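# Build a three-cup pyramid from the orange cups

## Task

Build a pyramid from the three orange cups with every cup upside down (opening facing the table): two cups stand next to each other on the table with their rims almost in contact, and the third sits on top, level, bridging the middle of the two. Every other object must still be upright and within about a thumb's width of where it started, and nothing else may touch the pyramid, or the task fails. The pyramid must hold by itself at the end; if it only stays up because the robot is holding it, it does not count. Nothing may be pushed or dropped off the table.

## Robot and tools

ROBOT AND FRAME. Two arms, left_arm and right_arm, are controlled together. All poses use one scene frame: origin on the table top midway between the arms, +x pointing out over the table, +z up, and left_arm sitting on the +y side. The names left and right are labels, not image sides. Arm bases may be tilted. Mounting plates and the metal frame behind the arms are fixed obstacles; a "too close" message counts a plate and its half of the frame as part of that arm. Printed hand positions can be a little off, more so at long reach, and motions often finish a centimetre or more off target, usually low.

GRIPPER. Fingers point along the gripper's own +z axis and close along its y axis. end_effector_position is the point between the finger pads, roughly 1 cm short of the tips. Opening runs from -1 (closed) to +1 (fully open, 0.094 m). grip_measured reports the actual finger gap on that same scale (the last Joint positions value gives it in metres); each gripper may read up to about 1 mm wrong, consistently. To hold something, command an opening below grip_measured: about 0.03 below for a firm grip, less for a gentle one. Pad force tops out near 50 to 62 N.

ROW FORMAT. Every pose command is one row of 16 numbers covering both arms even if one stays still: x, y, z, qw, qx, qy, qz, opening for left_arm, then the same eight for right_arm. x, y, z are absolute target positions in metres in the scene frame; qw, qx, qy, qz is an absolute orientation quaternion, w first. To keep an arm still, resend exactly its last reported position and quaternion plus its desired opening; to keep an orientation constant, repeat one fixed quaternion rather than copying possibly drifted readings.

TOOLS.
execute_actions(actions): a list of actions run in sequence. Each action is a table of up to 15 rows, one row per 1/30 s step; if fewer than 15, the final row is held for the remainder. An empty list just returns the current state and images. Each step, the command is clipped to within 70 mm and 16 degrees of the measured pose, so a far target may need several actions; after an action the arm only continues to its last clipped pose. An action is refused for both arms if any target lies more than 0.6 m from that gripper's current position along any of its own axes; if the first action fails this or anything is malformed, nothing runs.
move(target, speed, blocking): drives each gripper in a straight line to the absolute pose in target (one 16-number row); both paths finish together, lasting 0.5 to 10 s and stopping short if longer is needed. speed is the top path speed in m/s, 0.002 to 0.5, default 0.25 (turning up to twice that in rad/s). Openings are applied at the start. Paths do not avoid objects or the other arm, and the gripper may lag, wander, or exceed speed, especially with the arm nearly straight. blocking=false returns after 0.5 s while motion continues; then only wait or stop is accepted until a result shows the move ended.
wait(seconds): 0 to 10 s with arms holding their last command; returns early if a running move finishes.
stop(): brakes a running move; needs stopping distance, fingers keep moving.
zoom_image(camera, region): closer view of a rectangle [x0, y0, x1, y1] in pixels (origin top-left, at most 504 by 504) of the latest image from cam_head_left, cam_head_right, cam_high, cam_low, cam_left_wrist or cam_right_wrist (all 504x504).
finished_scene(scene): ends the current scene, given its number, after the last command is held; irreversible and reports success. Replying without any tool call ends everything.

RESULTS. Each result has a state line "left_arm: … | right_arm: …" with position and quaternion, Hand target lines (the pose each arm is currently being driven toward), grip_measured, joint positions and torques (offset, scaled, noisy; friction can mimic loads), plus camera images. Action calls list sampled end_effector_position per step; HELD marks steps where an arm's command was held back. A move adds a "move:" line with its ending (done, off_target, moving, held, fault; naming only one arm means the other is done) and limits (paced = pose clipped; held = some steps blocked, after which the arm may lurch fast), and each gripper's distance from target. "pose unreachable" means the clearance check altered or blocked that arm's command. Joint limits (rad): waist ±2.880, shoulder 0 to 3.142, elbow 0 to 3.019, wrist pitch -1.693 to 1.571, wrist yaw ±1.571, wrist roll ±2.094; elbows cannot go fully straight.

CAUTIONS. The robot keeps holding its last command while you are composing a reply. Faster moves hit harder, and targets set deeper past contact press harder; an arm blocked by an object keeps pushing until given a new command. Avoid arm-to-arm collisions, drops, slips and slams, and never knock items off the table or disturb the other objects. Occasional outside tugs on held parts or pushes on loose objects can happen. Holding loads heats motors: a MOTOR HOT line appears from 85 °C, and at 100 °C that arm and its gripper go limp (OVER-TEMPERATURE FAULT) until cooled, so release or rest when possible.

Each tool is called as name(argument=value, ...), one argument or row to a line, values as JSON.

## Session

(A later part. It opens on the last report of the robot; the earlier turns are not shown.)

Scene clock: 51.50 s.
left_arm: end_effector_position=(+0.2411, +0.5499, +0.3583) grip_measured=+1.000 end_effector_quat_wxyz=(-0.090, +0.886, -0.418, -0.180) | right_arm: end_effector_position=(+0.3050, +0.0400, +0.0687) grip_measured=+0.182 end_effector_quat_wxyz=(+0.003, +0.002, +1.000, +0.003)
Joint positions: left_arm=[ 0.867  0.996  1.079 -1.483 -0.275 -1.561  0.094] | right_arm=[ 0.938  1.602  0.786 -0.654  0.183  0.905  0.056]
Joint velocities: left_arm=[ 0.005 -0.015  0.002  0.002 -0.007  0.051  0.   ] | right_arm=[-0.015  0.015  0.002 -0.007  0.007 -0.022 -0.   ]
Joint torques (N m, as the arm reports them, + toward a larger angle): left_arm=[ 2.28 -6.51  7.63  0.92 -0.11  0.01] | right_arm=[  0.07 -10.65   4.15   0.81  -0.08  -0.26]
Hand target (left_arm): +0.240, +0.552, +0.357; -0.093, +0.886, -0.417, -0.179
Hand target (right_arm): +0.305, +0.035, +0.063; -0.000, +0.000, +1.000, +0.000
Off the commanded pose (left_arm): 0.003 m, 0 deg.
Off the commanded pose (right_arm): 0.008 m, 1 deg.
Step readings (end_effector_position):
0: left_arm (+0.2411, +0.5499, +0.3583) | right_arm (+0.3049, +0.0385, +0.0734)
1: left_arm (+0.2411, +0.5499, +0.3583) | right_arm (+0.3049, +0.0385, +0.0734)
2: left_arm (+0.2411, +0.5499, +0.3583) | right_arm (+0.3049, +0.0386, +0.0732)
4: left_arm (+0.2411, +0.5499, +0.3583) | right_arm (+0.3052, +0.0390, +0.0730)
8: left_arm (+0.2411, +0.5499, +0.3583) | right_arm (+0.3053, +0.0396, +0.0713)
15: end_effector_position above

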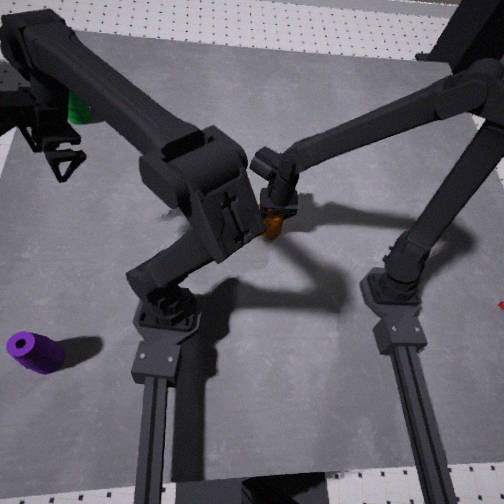

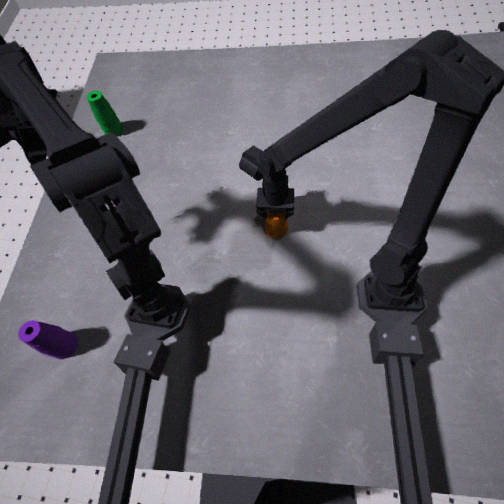

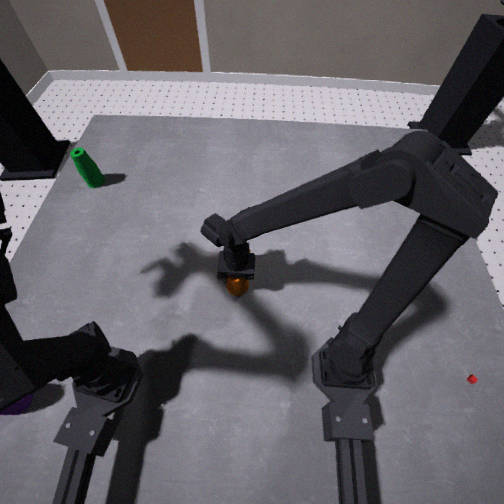

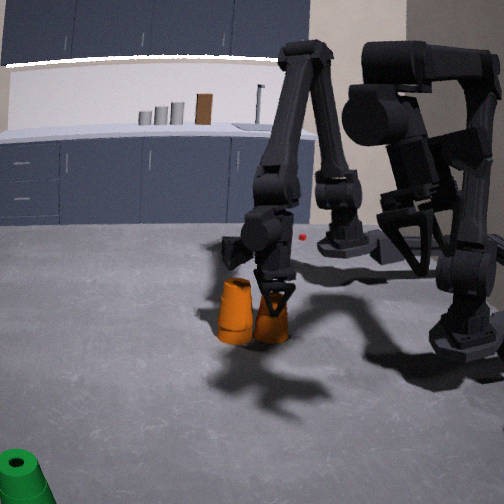

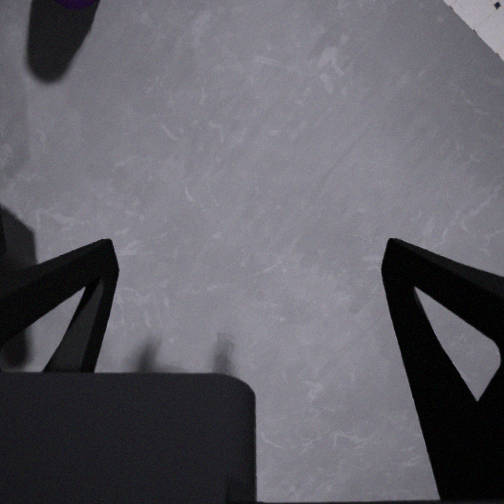

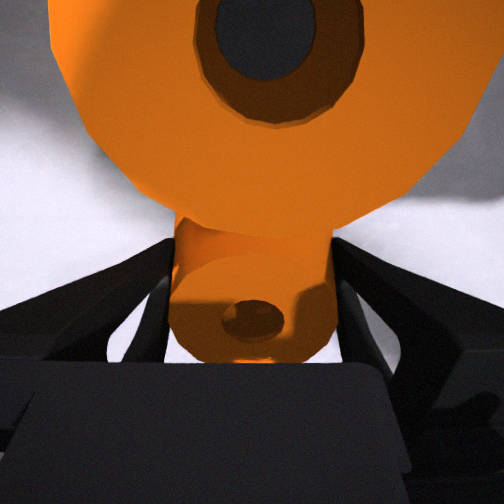

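execute_actions(
  actions=[
    [[0.24,0.552,0.357,-0.093,0.886,-0.417,-0.179,1, 0.305,0.035,0.063,0,0,1,0,0.22],[0.24,0.552,0.357,-0.093,0.886,-0.417,-0.179,1, 0.305,0.035,0.063,0,0,1,0,0.30],[0.24,0.552,0.357,-0.093,0.886,-0.417,-0.179,1, 0.305,0.035,0.063,0,0,1,0,0.40],[0.24,0.552,0.357,-0.093,0.886,-0.417,-0.179,1, 0.305,0.035,0.063,0,0,1,0,0.50],[0.24,0.552,0.357,-0.093,0.886,-0.417,-0.179,1, 0.3065,0.0367,0.0641,0.0014,0.0004,1,0.0018,0.60],[0.24,0.552,0.357,-0.093,0.886,-0.417,-0.179,1, 0.308,0.0384,0.0652,0.0027,0.0007,1,0.0036,0.70],[0.24,0.552,0.357,-0.093,0.886,-0.417,-0.179,1, 0.3095,0.040,0.0664,0.0041,0.0011,1,0.0055,0.80],[0.24,0.552,0.357,-0.093,0.886,-0.417,-0.179,1, 0.311,0.0417,0.0675,0.0055,0.0015,1,0.0073,0.90],[0.24,0.552,0.357,-0.093,0.886,-0.417,-0.179,1, 0.3125,0.0434,0.0686,0.0068,0.0018,1,0.0091,1],[0.24,0.552,0.357,-0.093,0.886,-0.417,-0.179,1, 0.3141,0.0451,0.0697,0.0082,0.0022,1,0.0109,1],[0.24,0.552,0.357,-0.093,0.886,-0.417,-0.179,1, 0.3156,0.0468,0.0708,0.0095,0.0025,1,0.0127,1],[0.24,0.552,0.357,-0.093,0.886,-0.417,-0.179,1, 0.3171,0.0485,0.0719,0.0109,0.0029,1,0.0145,1],[0.24,0.552,0.357,-0.093,0.886,-0.417,-0.179,1, 0.3186,0.0501,0.0731,0.0123,0.0033,1,0.0164,1],[0.24,0.552,0.357,-0.093,0.886,-0.417,-0.179,1, 0.3201,0.0518,0.0742,0.0136,0.0036,1,0.0182,1],[0.24,0.552,0.357,-0.093,0.886,-0.417,-0.179,1, 0.3216,0.0535,0.0753,0.015,0.004,1,0.020,1]],
  ],
)

zoom_image(
  camera="cam_low",
  region=[200, 250, 310, 355],
)

Scene clock: 58.53 s.
left_arm: end_effector_position=(+0.2411, +0.5499, +0.3583) grip_measured=+1.000 end_effector_quat_wxyz=(-0.090, +0.886, -0.418, -0.180) | right_arm: end_effector_position=(+0.3052, +0.0403, +0.0687) grip_measured=+1.000 end_effector_quat_wxyz=(+0.003, +0.002, +1.000, +0.003)
Joint positions: left_arm=[ 0.867  0.996  1.079 -1.483 -0.275 -1.561  0.094] | right_arm=[ 0.938  1.602  0.786 -0.652  0.183  0.905  0.094]
Joint velocities: left_arm=[-0.005 -0.005  0.012 -0.017 -0.007 -0.022  0.   ] | right_arm=[-0.005  0.005 -0.017 -0.007  0.095 -0.066  0.   ]
Joint torques (N m, as the arm reports them, + toward a larger angle): left_arm=[ 1.34 -6.51  7.34  1.02 -0.14 -0.01] | right_arm=[  0.44 -11.12   7.47   0.89  -0.08  -0.24]
Hand target (left_arm): +0.240, +0.552, +0.357; -0.093, +0.886, -0.417, -0.179
Hand target (right_arm): +0.321, +0.053, +0.076; +0.015, +0.004, +1.000, +0.020
Off the commanded pose (left_arm): 0.003 m, 0 deg.
Off the commanded pose (right_arm): 0.022 m, 2 deg.
Step readings (end_effector_position):
0: left_arm (+0.2411, +0.5499, +0.3583) | right_arm (+0.3050, +0.0400, +0.0687)
1: left_arm (+0.2411, +0.5499, +0.3583) | right_arm (+0.3050, +0.0400, +0.0687)
2: left_arm (+0.2411, +0.5499, +0.3583) | right_arm (+0.3050, +0.0400, +0.0687)
4: left_arm (+0.2411, +0.5499, +0.3583) | right_arm (+0.3050, +0.0400, +0.0687)
8: left_arm (+0.2411, +0.5499, +0.3583) | right_arm (+0.3050, +0.0400, +0.0687)
15: end_effector_position above

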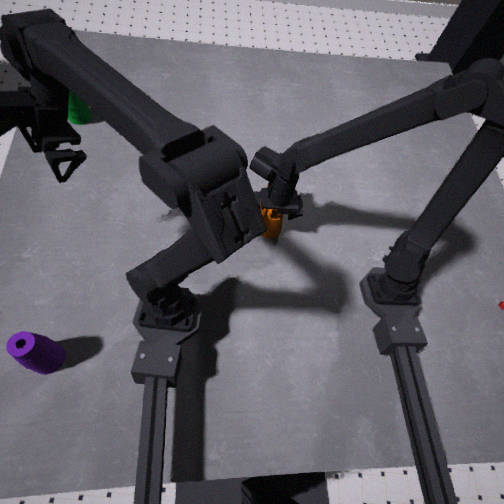

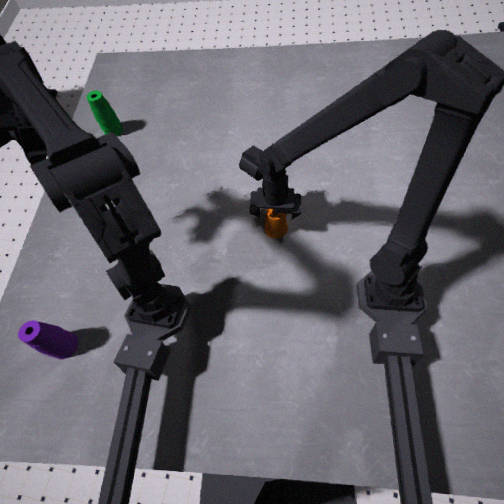

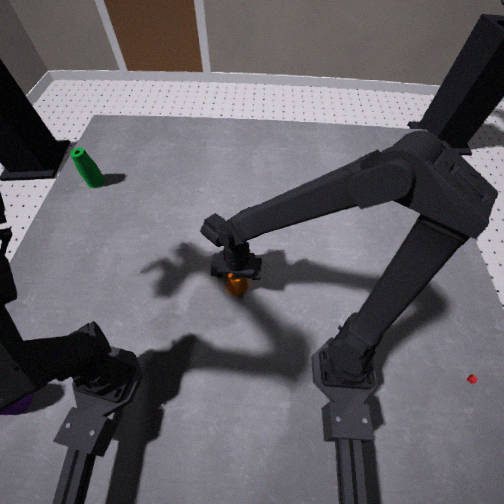

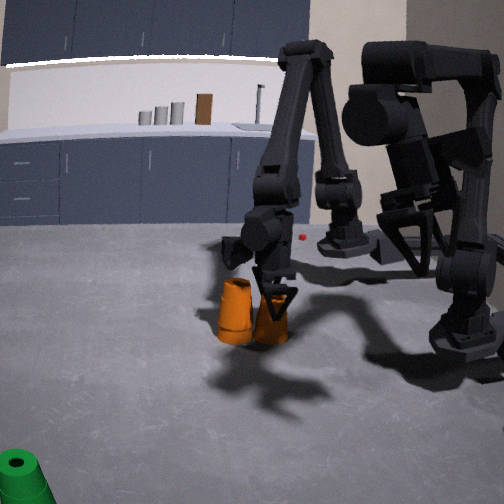

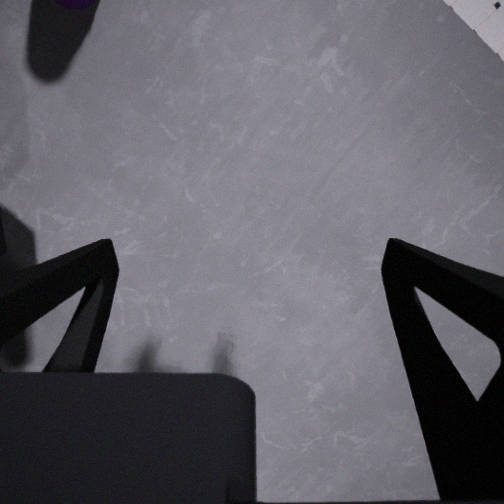

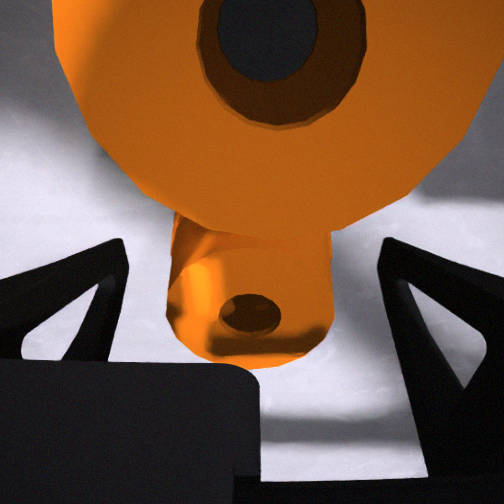

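Region (200, 250, 310, 355) of cam_low's 504x504 image, scaled by 4.582, with more detail than that image has; it fills the top 481 rows of this view, and the rest is white.

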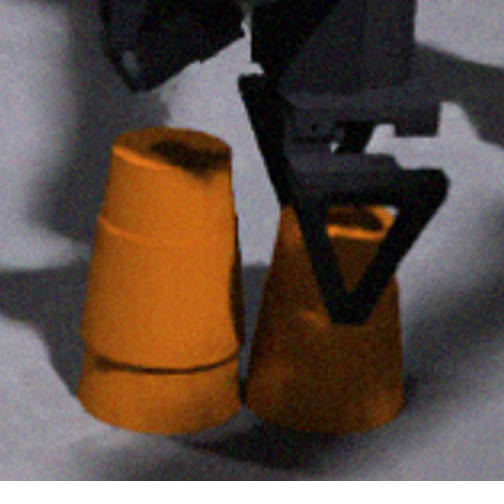

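execute_actions(
  actions=[
    [[0.24,0.552,0.357,-0.093,0.886,-0.417,-0.179,1, 0.3216,0.0535,0.0757,0.015,0.004,1,0.020,1],[0.24,0.552,0.357,-0.093,0.886,-0.417,-0.179,1, 0.3216,0.0535,0.0767,0.015,0.004,1,0.020,1],[0.24,0.552,0.357,-0.093,0.886,-0.417,-0.179,1, 0.3216,0.0535,0.0783,0.015,0.004,1,0.020,1],[0.24,0.552,0.357,-0.093,0.886,-0.417,-0.179,1, 0.3216,0.0535,0.0804,0.015,0.004,1,0.020,1],[0.24,0.552,0.357,-0.093,0.886,-0.417,-0.179,1, 0.3217,0.0535,0.0830,0.015,0.004,1,0.020,1],[0.24,0.552,0.357,-0.093,0.886,-0.417,-0.179,1, 0.3225,0.0535,0.0858,0.015,0.004,1,0.020,1],[0.24,0.552,0.357,-0.093,0.886,-0.417,-0.179,1, 0.3239,0.0534,0.0890,0.015,0.004,1,0.020,1],[0.24,0.552,0.357,-0.093,0.886,-0.417,-0.179,1, 0.3261,0.0533,0.0923,0.015,0.004,1,0.020,1],[0.24,0.552,0.357,-0.093,0.886,-0.417,-0.179,1, 0.3288,0.0532,0.0957,0.0153,0.004,1,0.020,1],[0.24,0.552,0.357,-0.093,0.886,-0.417,-0.179,1, 0.3320,0.0530,0.0990,0.0154,0.004,1,0.020,1],[0.24,0.552,0.357,-0.093,0.886,-0.417,-0.179,1, 0.3356,0.0529,0.1023,0.0155,0.004,1,0.020,1],[0.24,0.552,0.357,-0.093,0.886,-0.417,-0.179,1, 0.3397,0.0527,0.1055,0.0157,0.004,1,0.020,1],[0.24,0.552,0.357,-0.093,0.886,-0.417,-0.179,1, 0.3440,0.0525,0.1083,0.0159,0.004,1,0.0197,1],[0.24,0.552,0.357,-0.093,0.886,-0.417,-0.179,1, 0.3486,0.0523,0.1109,0.016,0.004,1,0.0197,1],[0.24,0.552,0.357,-0.093,0.886,-0.417,-0.179,1, 0.3533,0.0521,0.1130,0.0162,0.004,1,0.0196,1]],
    [[0.24,0.552,0.357,-0.093,0.886,-0.417,-0.179,1, 0.3581,0.0519,0.1146,0.0164,0.004,1,0.0195,1],[0.24,0.552,0.357,-0.093,0.886,-0.417,-0.179,1, 0.3630,0.0516,0.1156,0.0166,0.004,1,0.0195,1],[0.24,0.552,0.357,-0.093,0.886,-0.417,-0.179,1, 0.3678,0.0514,0.116,0.0168,0.004,1,0.0194,1],[0.24,0.552,0.357,-0.093,0.886,-0.417,-0.179,1, 0.3725,0.0512,0.116,0.017,0.004,1,0.0193,1],[0.24,0.552,0.357,-0.093,0.886,-0.417,-0.179,1, 0.3771,0.0510,0.116,0.0171,0.004,1,0.0193,1],[0.24,0.552,0.357,-0.093,0.886,-0.417,-0.179,1, 0.3814,0.0508,0.116,0.0173,0.004,1,0.0192,1],[0.24,0.552,0.357,-0.093,0.886,-0.417,-0.179,1, 0.3855,0.0506,0.116,0.0175,0.004,1,0.0192,1],[0.24,0.552,0.357,-0.093,0.886,-0.417,-0.179,1, 0.3891,0.0505,0.116,0.0176,0.004,1,0.0191,1],[0.24,0.552,0.357,-0.093,0.886,-0.417,-0.179,1, 0.3923,0.0503,0.116,0.0177,0.004,1,0.0191,1],[0.24,0.552,0.357,-0.093,0.886,-0.417,-0.179,1, 0.3950,0.0502,0.116,0.0178,0.004,1,0.019,1],[0.24,0.552,0.357,-0.093,0.886,-0.417,-0.179,1, 0.3972,0.0501,0.116,0.0179,0.004,1,0.019,1],[0.24,0.552,0.357,-0.093,0.886,-0.417,-0.179,1, 0.3986,0.0500,0.116,0.018,0.004,1,0.019,1],[0.24,0.552,0.357,-0.093,0.886,-0.417,-0.179,1, 0.3994,0.0500,0.116,0.018,0.004,1,0.019,1],[0.24,0.552,0.357,-0.093,0.886,-0.417,-0.179,1, 0.3995,0.0500,0.116,0.018,0.004,1,0.019,1]],
  ],
)

zoom_image(
  camera="cam_low",
  region=[200, 250, 310, 355],
)

Scene clock: 62.90 s.
left_arm: end_effector_position=(+0.2411, +0.5499, +0.3583) grip_measured=+1.000 end_effector_quat_wxyz=(-0.090, +0.886, -0.418, -0.180) | right_arm: end_effector_position=(+0.3841, +0.0423, +0.1101) grip_measured=+1.000 end_effector_quat_wxyz=(+0.013, +0.012, +1.000, +0.013)
Joint positions: left_arm=[ 0.867  0.996  1.079 -1.483 -0.275 -1.561  0.094] | right_arm=[ 0.814  1.583  0.954 -0.788  0.169  0.795  0.094]
Joint velocities: left_arm=[ 0.005 -0.005 -0.007 -0.012  0.037  0.007  0.   ] | right_arm=[-0.024  0.093  0.037  0.007 -0.007 -0.081  0.   ]
Joint torques (N m, as the arm reports them, + toward a larger angle): left_arm=[ 1.84 -6.53  7.38  1.11 -0.15 -0.06] | right_arm=[  0.53 -11.84   9.29   0.17  -0.11  -0.26]
Hand target (left_arm): +0.240, +0.552, +0.357; -0.093, +0.886, -0.417, -0.179
Hand target (right_arm): +0.399, +0.051, +0.116; +0.018, +0.004, +1.000, +0.019
Off the commanded pose (left_arm): 0.003 m, 0 deg.
Off the commanded pose (right_arm): 0.018 m, 1 deg.
Step readings (end_effector_position; steps 1 to 15: 1st action; 16 to 30: 2nd action):
0: left_arm (+0.2411, +0.5499, +0.3583) | right_arm (+0.3053, +0.0405, +0.0687)
1: left_arm (+0.2411, +0.5499, +0.3583) | right_arm (+0.3053, +0.0405, +0.0687)
2: left_arm (+0.2411, +0.5499, +0.3583) | right_arm (+0.3053, +0.0405, +0.0687)
4: left_arm (+0.2411, +0.5499, +0.3583) | right_arm (+0.3053, +0.0405, +0.0687)
8: left_arm (+0.2411, +0.5499, +0.3583) | right_arm (+0.3037, +0.0382, +0.0693)
15: left_arm (+0.2411, +0.5499, +0.3583) | right_arm (+0.3174, +0.0376, +0.0869)
16: left_arm (+0.2411, +0.5499, +0.3583) | right_arm (+0.3230, +0.0384, +0.0905)
17: left_arm (+0.2411, +0.5499, +0.3583) | right_arm (+0.3291, +0.0392, +0.0938)
19: left_arm (+0.2411, +0.5499, +0.3583) | right_arm (+0.3419, +0.0410, +0.0994)
23: left_arm (+0.2411, +0.5499, +0.3583) | right_arm (+0.3647, +0.0420, +0.1074)
30: end_effector_position above

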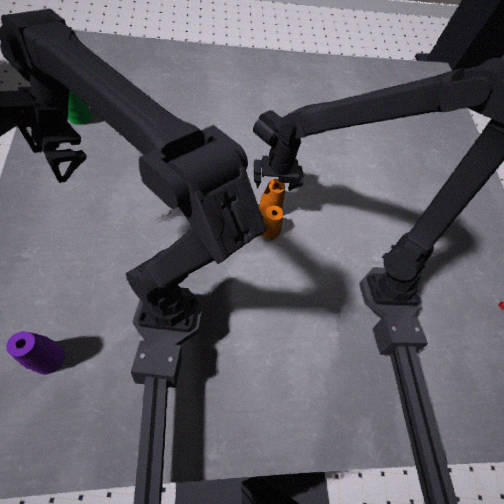

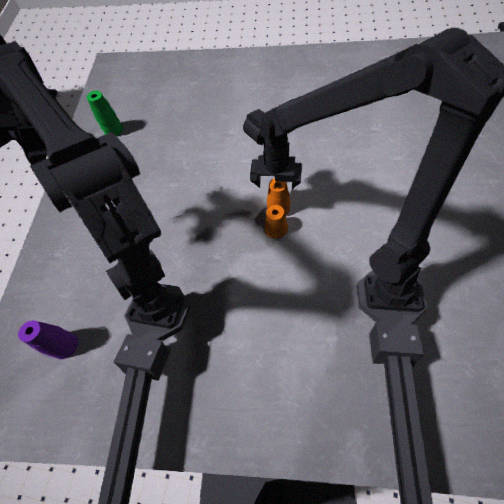

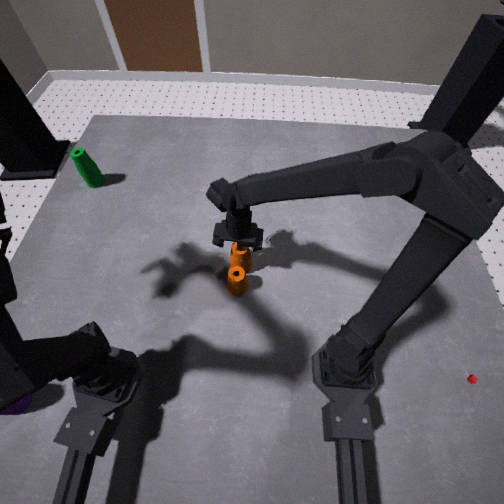

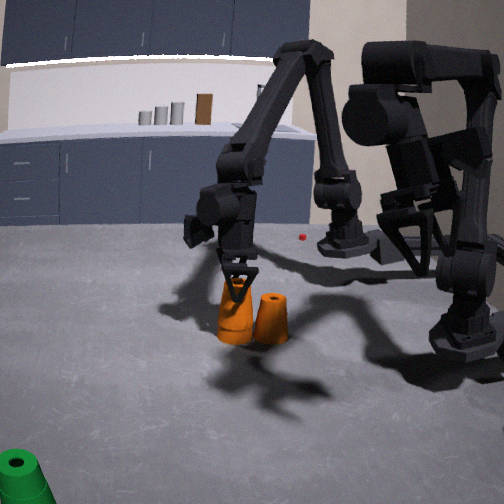

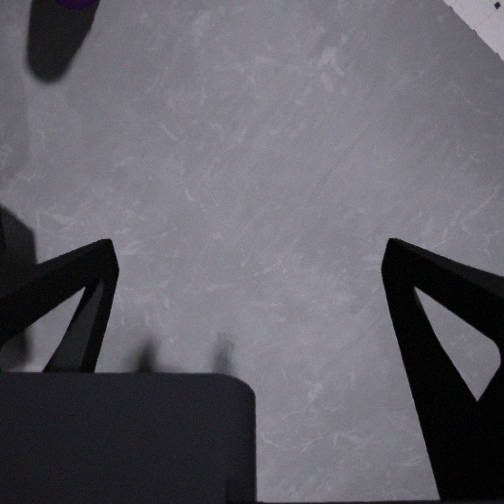

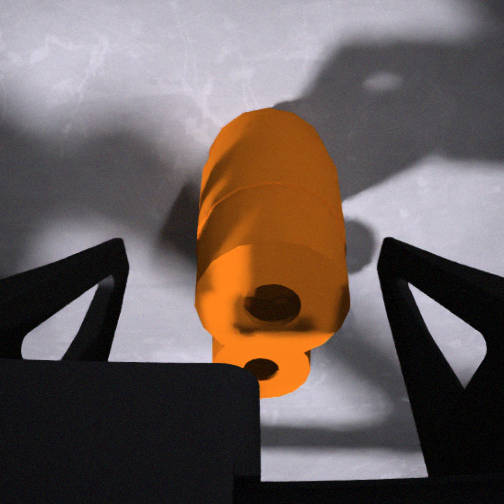

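Region (200, 250, 310, 355) of cam_low's 504x504 image, scaled by 4.582, with more detail than that image has; it fills the top 481 rows of this view, and the rest is white.

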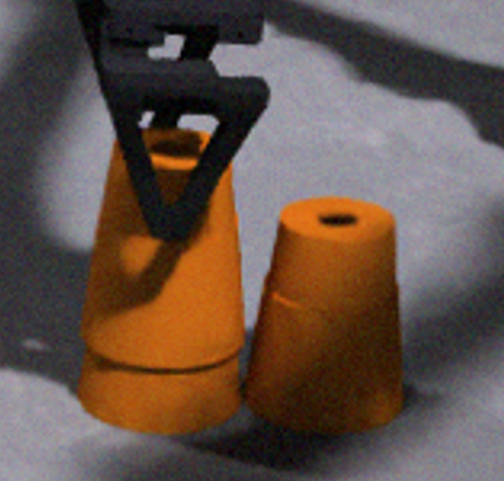

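execute_actions(
  actions=[],
)

Scene clock: 63.60 s.
left_arm: end_effector_position=(+0.2411, +0.5499, +0.3583) grip_measured=+1.000 end_effector_quat_wxyz=(-0.090, +0.886, -0.418, -0.180) | right_arm: end_effector_position=(+0.3826, +0.0416, +0.1071) grip_measured=+1.000 end_effector_quat_wxyz=(+0.009, +0.005, +1.000, +0.010)
Joint positions: left_arm=[ 0.867  0.996  1.079 -1.483 -0.275 -1.561  0.094] | right_arm=[ 0.813  1.591  0.955 -0.792  0.168  0.783  0.094]
Joint velocities: left_arm=[ 0.005 -0.015 -0.007 -0.017 -0.022  0.007  0.   ] | right_arm=[-0.005 -0.015 -0.002 -0.002  0.007  0.081  0.   ]
Joint torques (N m, as the arm reports them, + toward a larger angle): left_arm=[ 1.81 -6.16  7.39  0.99 -0.12 -0.04] | right_arm=[  0.42 -12.09   9.28   0.2   -0.08  -0.26]
Hand target (left_arm): +0.240, +0.552, +0.357; -0.093, +0.886, -0.417, -0.179
Hand target (right_arm): +0.399, +0.051, +0.116; +0.018, +0.004, +1.000, +0.019
Off the commanded pose (left_arm): 0.003 m, 0 deg.
Off the commanded pose (right_arm): 0.021 m, 1 deg.

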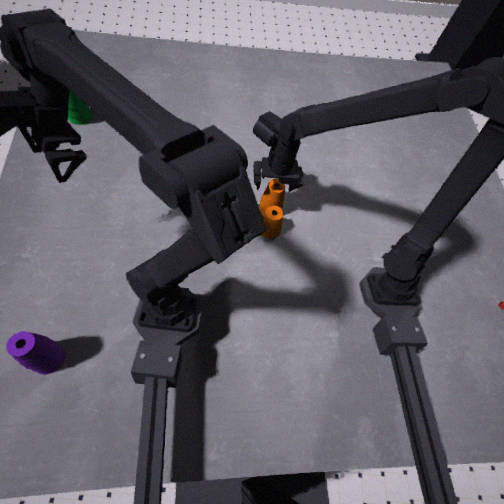

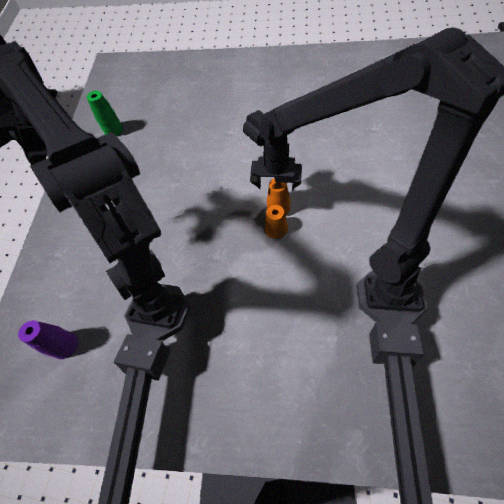

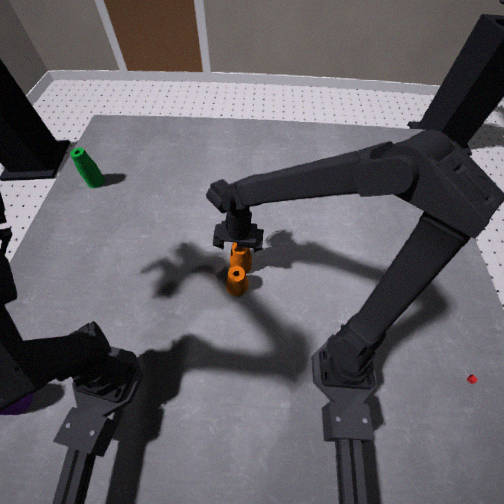

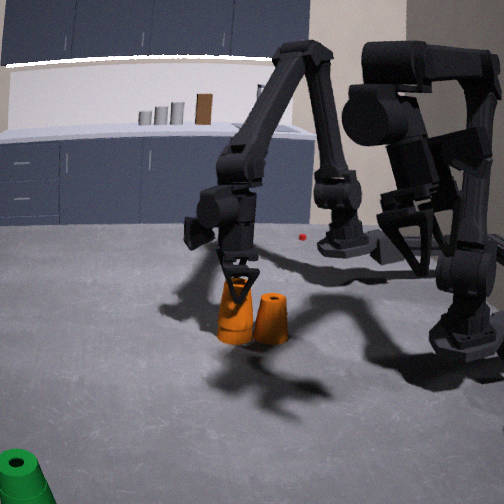

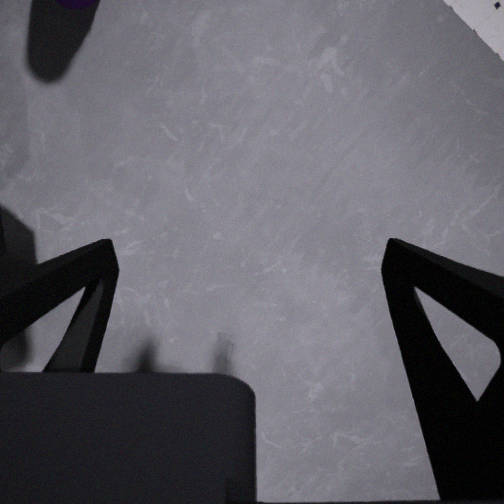

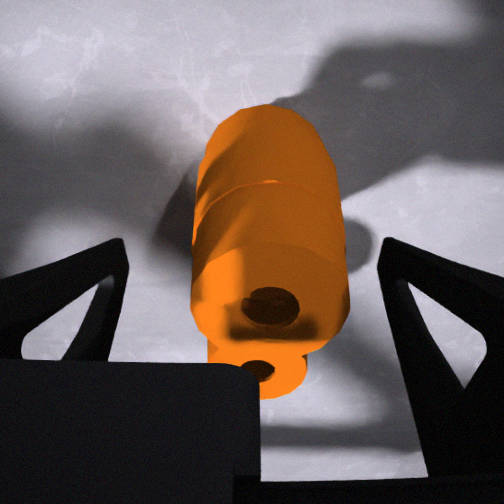

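execute_actions(
  actions=[
    [[0.24,0.552,0.357,-0.093,0.886,-0.417,-0.179,1, 0.3995,0.0495,0.1153,0.0169,0.0038,1,0.0179,0.96],[0.24,0.552,0.357,-0.093,0.886,-0.417,-0.179,1, 0.3996,0.0491,0.1145,0.0159,0.0036,1,0.0167,0.92],[0.24,0.552,0.357,-0.093,0.886,-0.417,-0.179,1, 0.3996,0.0486,0.1138,0.0148,0.0034,1,0.0156,0.88],[0.24,0.552,0.357,-0.093,0.886,-0.417,-0.179,1, 0.3997,0.0482,0.1131,0.0137,0.0032,1,0.0144,0.84],[0.24,0.552,0.357,-0.093,0.886,-0.417,-0.179,1, 0.3997,0.0477,0.1124,0.0127,0.003,1,0.0133,0.80],[0.24,0.552,0.357,-0.093,0.886,-0.417,-0.179,1, 0.3997,0.0472,0.1116,0.0116,0.0028,1,0.0121,0.76],[0.24,0.552,0.357,-0.093,0.886,-0.417,-0.179,1, 0.3998,0.0468,0.1109,0.0105,0.0026,1,0.011,0.72],[0.24,0.552,0.357,-0.093,0.886,-0.417,-0.179,1, 0.3998,0.0463,0.1102,0.0094,0.0024,1,0.0098,0.68],[0.24,0.552,0.357,-0.093,0.886,-0.417,-0.179,1, 0.3999,0.0459,0.1094,0.0084,0.0022,1,0.0087,0.64],[0.24,0.552,0.357,-0.093,0.886,-0.417,-0.179,1, 0.3999,0.0454,0.1087,0.0073,0.002,1,0.0075,0.60],[0.24,0.552,0.357,-0.093,0.886,-0.417,-0.179,1, 0.3999,0.0454,0.1087,0.0073,0.002,1,0.0075,0.57],[0.24,0.552,0.357,-0.093,0.886,-0.417,-0.179,1, 0.3999,0.0454,0.1087,0.0073,0.002,1,0.0075,0.54],[0.24,0.552,0.357,-0.093,0.886,-0.417,-0.179,1, 0.3999,0.0454,0.1087,0.0073,0.002,1,0.0075,0.52],[0.24,0.552,0.357,-0.093,0.886,-0.417,-0.179,1, 0.3999,0.0454,0.1087,0.0073,0.002,1,0.0075,0.50]],
  ],
)

Scene clock: 67.60 s.
left_arm: end_effector_position=(+0.2411, +0.5499, +0.3583) grip_measured=+1.000 end_effector_quat_wxyz=(-0.090, +0.886, -0.418, -0.180) | right_arm: end_effector_position=(+0.3790, +0.0348, +0.0991) grip_measured=+0.504 end_effector_quat_wxyz=(-0.004, +0.001, +1.000, -0.003)
Joint positions: left_arm=[ 0.867  0.996  1.079 -1.483 -0.275 -1.561  0.094] | right_arm=[ 0.805  1.61   0.955 -0.81   0.168  0.772  0.071]
Joint velocities: left_arm=[-0.005 -0.015  0.002 -0.002  0.007  0.037  0.   ] | right_arm=[-0.015  0.015 -0.022 -0.012  0.037  0.007 -0.005]
Joint torques (N m, as the arm reports them, + toward a larger angle): left_arm=[ 2.15 -6.71  7.51  1.01 -0.16 -0.04] | right_arm=[  0.42 -12.57   9.82   0.3   -0.05  -0.27]
Hand target (left_arm): +0.240, +0.552, +0.357; -0.093, +0.886, -0.417, -0.179
Hand target (right_arm): +0.399, +0.045, +0.109; +0.008, +0.002, +1.000, +0.008
Off the commanded pose (left_arm): 0.003 m, 0 deg.
Off the commanded pose (right_arm): 0.025 m, 2 deg.
Step readings (end_effector_position):
0: left_arm (+0.2411, +0.5499, +0.3583) | right_arm (+0.3826, +0.0416, +0.1071)
1: left_arm (+0.2411, +0.5499, +0.3583) | right_arm (+0.3825, +0.0415, +0.1071)
2: left_arm (+0.2411, +0.5499, +0.3583) | right_arm (+0.3824, +0.0414, +0.1071)
4: left_arm (+0.2411, +0.5499, +0.3583) | right_arm (+0.3819, +0.0409, +0.1069)
8: left_arm (+0.2411, +0.5499, +0.3583) | right_arm (+0.3806, +0.0390, +0.1051)
15: end_effector_position above

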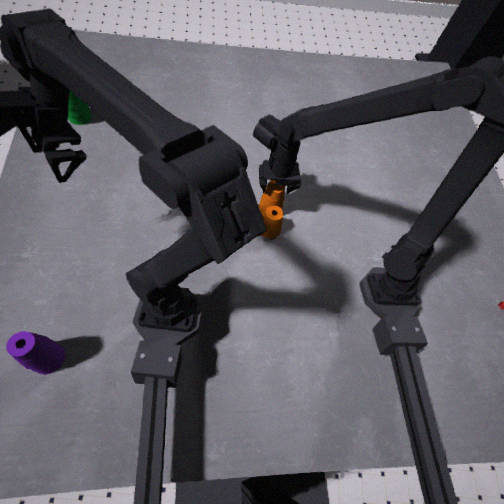

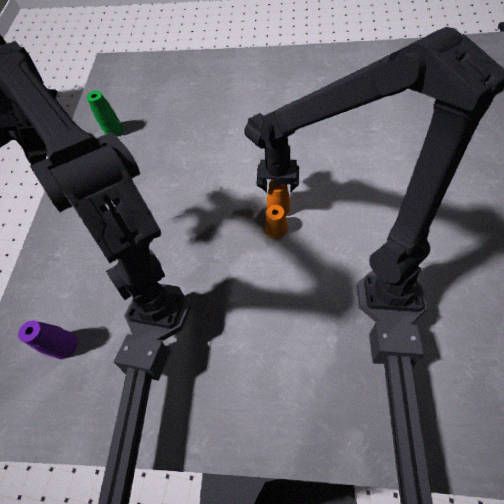

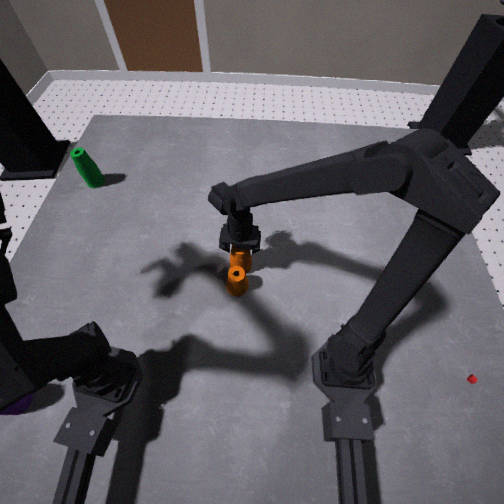

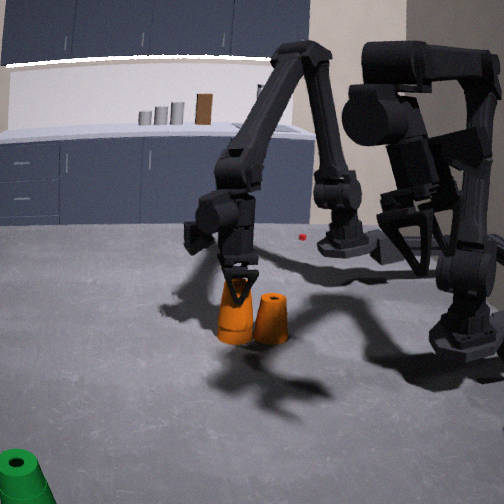

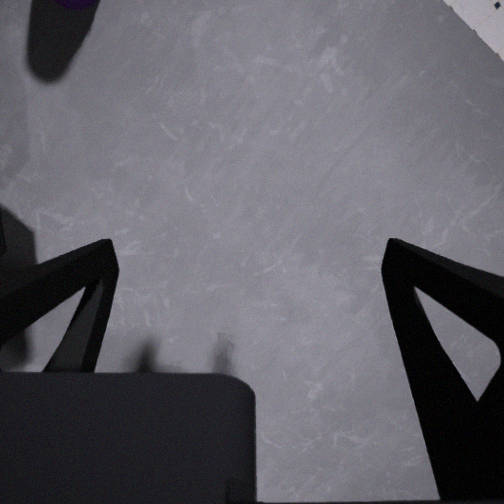

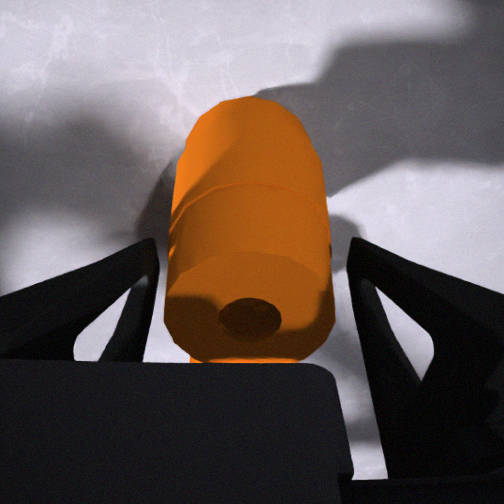

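execute_actions(
  actions=[
    [[0.24,0.552,0.357,-0.093,0.886,-0.417,-0.179,1, 0.3999,0.0454,0.1087,0.0073,0.002,1,0.0075,0.45],[0.24,0.552,0.357,-0.093,0.886,-0.417,-0.179,1, 0.3999,0.0454,0.1087,0.0073,0.002,1,0.0075,0.40],[0.24,0.552,0.357,-0.093,0.886,-0.417,-0.179,1, 0.3999,0.0454,0.1087,0.0073,0.002,1,0.0075,0.35],[0.24,0.552,0.357,-0.093,0.886,-0.417,-0.179,1, 0.3999,0.0454,0.1087,0.0073,0.002,1,0.0075,0.31],[0.24,0.552,0.357,-0.093,0.886,-0.417,-0.179,1, 0.3999,0.0454,0.1087,0.0073,0.002,1,0.0075,0.28],[0.24,0.552,0.357,-0.093,0.886,-0.417,-0.179,1, 0.3999,0.0454,0.1087,0.0073,0.002,1,0.0075,0.26],[0.24,0.552,0.357,-0.093,0.886,-0.417,-0.179,1, 0.3999,0.0454,0.1087,0.0073,0.002,1,0.0075,0.24],[0.24,0.552,0.357,-0.093,0.886,-0.417,-0.179,1, 0.3998,0.0460,0.1099,0.0082,0.0022,1,0.0084,0.22],[0.24,0.552,0.357,-0.093,0.886,-0.417,-0.179,1, 0.3997,0.0465,0.1110,0.009,0.0024,1,0.0093,0.205],[0.24,0.552,0.357,-0.093,0.886,-0.417,-0.179,1, 0.3996,0.0471,0.1122,0.0099,0.0026,1,0.0102,0.19],[0.24,0.552,0.357,-0.093,0.886,-0.417,-0.179,1, 0.3996,0.0476,0.1133,0.0107,0.0028,1,0.0112,0.175],[0.24,0.552,0.357,-0.093,0.886,-0.417,-0.179,1, 0.3995,0.0482,0.1145,0.0116,0.0029,1,0.0121,0.165],[0.24,0.552,0.357,-0.093,0.886,-0.417,-0.179,1, 0.3994,0.0487,0.1156,0.0124,0.0031,1,0.013,0.16],[0.24,0.552,0.357,-0.093,0.886,-0.417,-0.179,1, 0.3993,0.0493,0.1168,0.0133,0.0033,1,0.0139,0.16],[0.24,0.552,0.357,-0.093,0.886,-0.417,-0.179,1, 0.3992,0.0498,0.1179,0.0141,0.0035,1,0.0148,0.16]],
  ],
)

execute_actions(
  actions=[],
)

Scene clock: 70.80 s.
left_arm: end_effector_position=(+0.2411, +0.5499, +0.3583) grip_measured=+1.000 end_effector_quat_wxyz=(-0.090, +0.886, -0.418, -0.180) | right_arm: end_effector_position=(+0.3801, +0.0355, +0.0997) grip_measured=+0.181 end_effector_quat_wxyz=(-0.003, +0.001, +1.000, -0.003)
Joint positions: left_arm=[ 0.867  0.996  1.079 -1.483 -0.275 -1.561  0.094] | right_arm=[ 0.804  1.61   0.958 -0.811  0.168  0.77   0.056]
Joint velocities: left_arm=[-0.005 -0.005  0.002 -0.017 -0.007 -0.007  0.   ] | right_arm=[-0.005 -0.015 -0.002 -0.002  0.007 -0.007  0.001]
Joint torques (N m, as the arm reports them, + toward a larger angle): left_arm=[ 1.02 -6.91  7.45  1.01 -0.14 -0.06] | right_arm=[  0.86 -13.89   9.27   0.11  -0.03  -0.12]
Hand target (left_arm): +0.240, +0.552, +0.357; -0.093, +0.886, -0.417, -0.179
Hand target (right_arm): +0.398, +0.049, +0.118; +0.014, +0.004, +1.000, +0.015
Off the commanded pose (left_arm): 0.003 m, 0 deg.
Off the commanded pose (right_arm): 0.030 m, 3 deg.
Step readings (end_effector_position):
0: left_arm (+0.2411, +0.5499, +0.3583) | right_arm (+0.3802, +0.0356, +0.0997)
1: left_arm (+0.2411, +0.5499, +0.3583) | right_arm (+0.3802, +0.0356, +0.0997)
2: left_arm (+0.2411, +0.5499, +0.3583) | right_arm (+0.3802, +0.0356, +0.0997)
4: left_arm (+0.2411, +0.5499, +0.3583) | right_arm (+0.3802, +0.0356, +0.0997)
8: left_arm (+0.2411, +0.5499, +0.3583) | right_arm (+0.3802, +0.0356, +0.0997)
15: end_effector_position above

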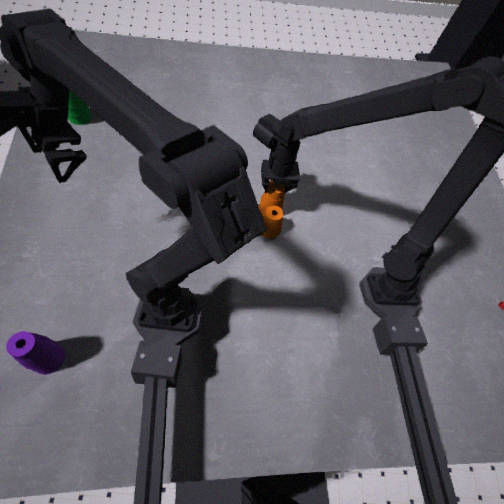

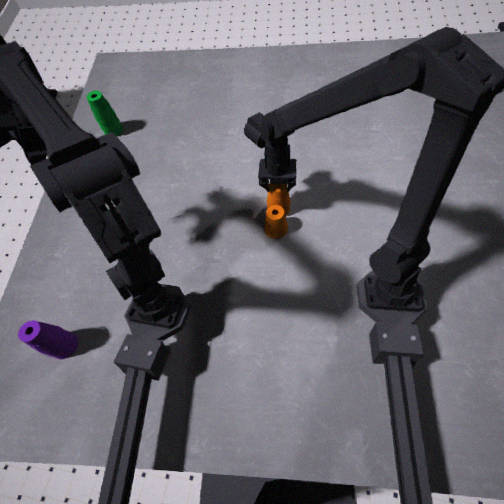

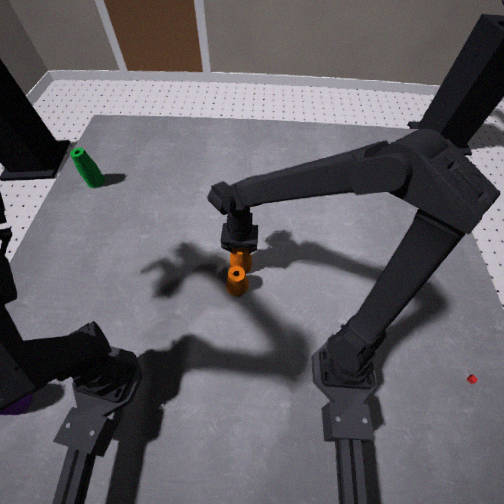

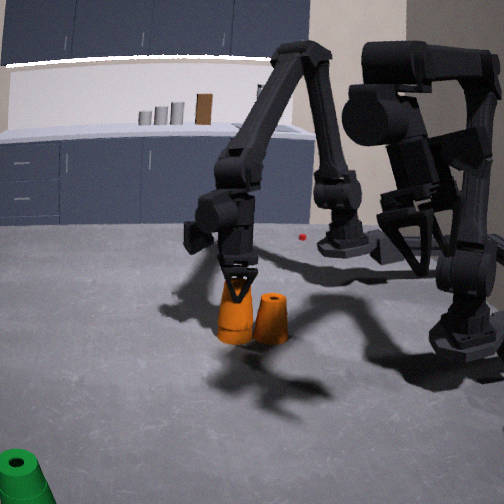

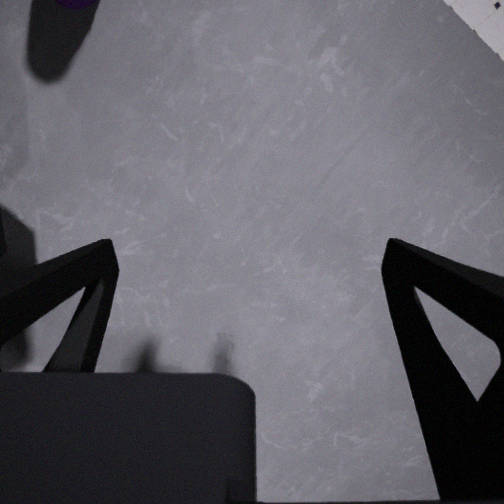

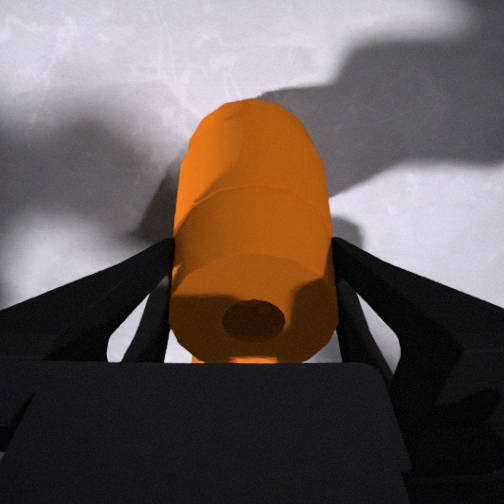

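Scene clock: 70.80 s.
left_arm: end_effector_position=(+0.2411, +0.5499, +0.3583) grip_measured=+1.000 end_effector_quat_wxyz=(-0.090, +0.886, -0.418, -0.180) | right_arm: end_effector_position=(+0.3801, +0.0355, +0.0997) grip_measured=+0.181 end_effector_quat_wxyz=(-0.003, +0.001, +1.000, -0.003)
Joint positions: left_arm=[ 0.867  0.996  1.079 -1.483 -0.275 -1.561  0.094] | right_arm=[ 0.804  1.61   0.958 -0.811  0.168  0.77   0.056]
Joint velocities: left_arm=[-0.005 -0.005  0.002 -0.017 -0.007 -0.007  0.   ] | right_arm=[-0.005 -0.015 -0.002 -0.002  0.007 -0.007  0.001]
Joint torques (N m, as the arm reports them, + toward a larger angle): left_arm=[ 1.02 -6.91  7.45  1.01 -0.14 -0.06] | right_arm=[  0.86 -13.89   9.27   0.11  -0.03  -0.12]
Hand target (left_arm): +0.240, +0.552, +0.357; -0.093, +0.886, -0.417, -0.179
Hand target (right_arm): +0.398, +0.049, +0.118; +0.014, +0.004, +1.000, +0.015
Off the commanded pose (left_arm): 0.003 m, 0 deg.
Off the commanded pose (right_arm): 0.030 m, 3 deg.

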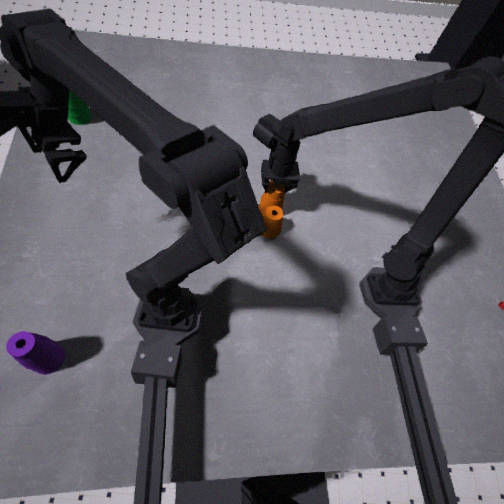

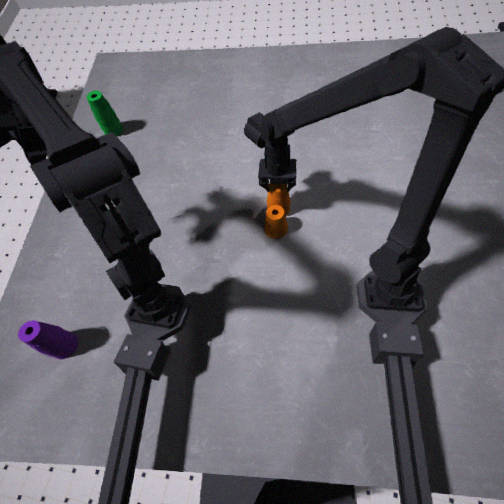

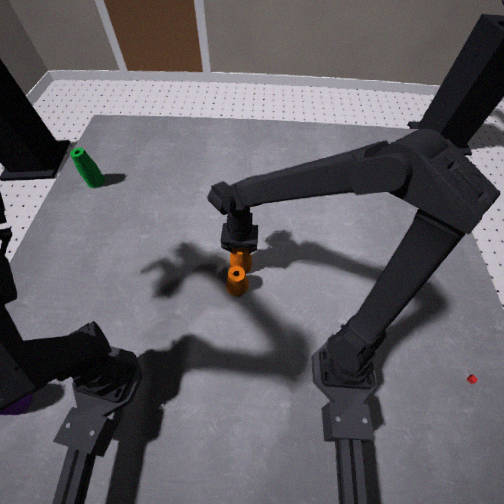

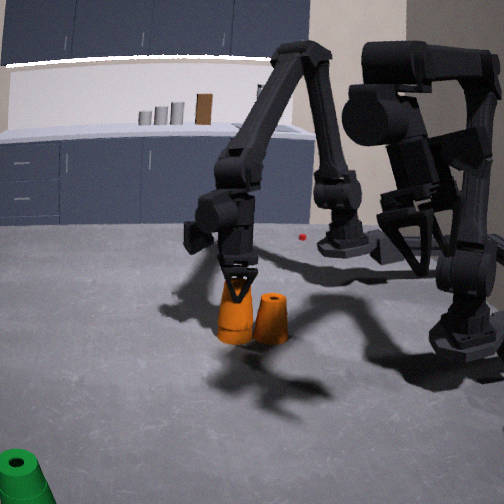

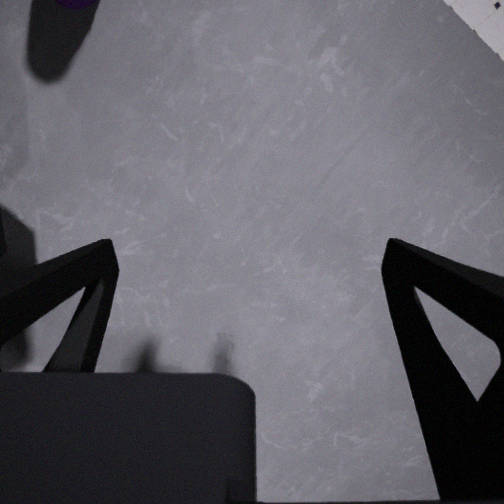

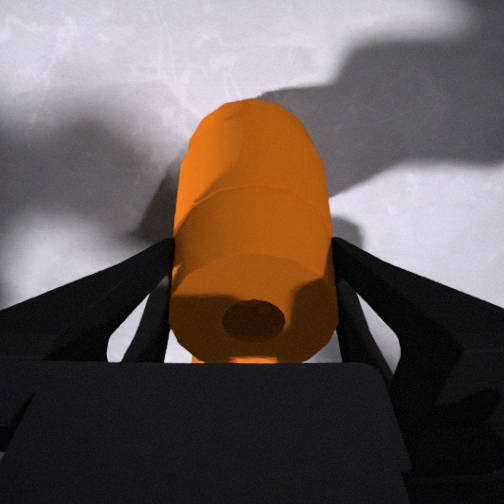

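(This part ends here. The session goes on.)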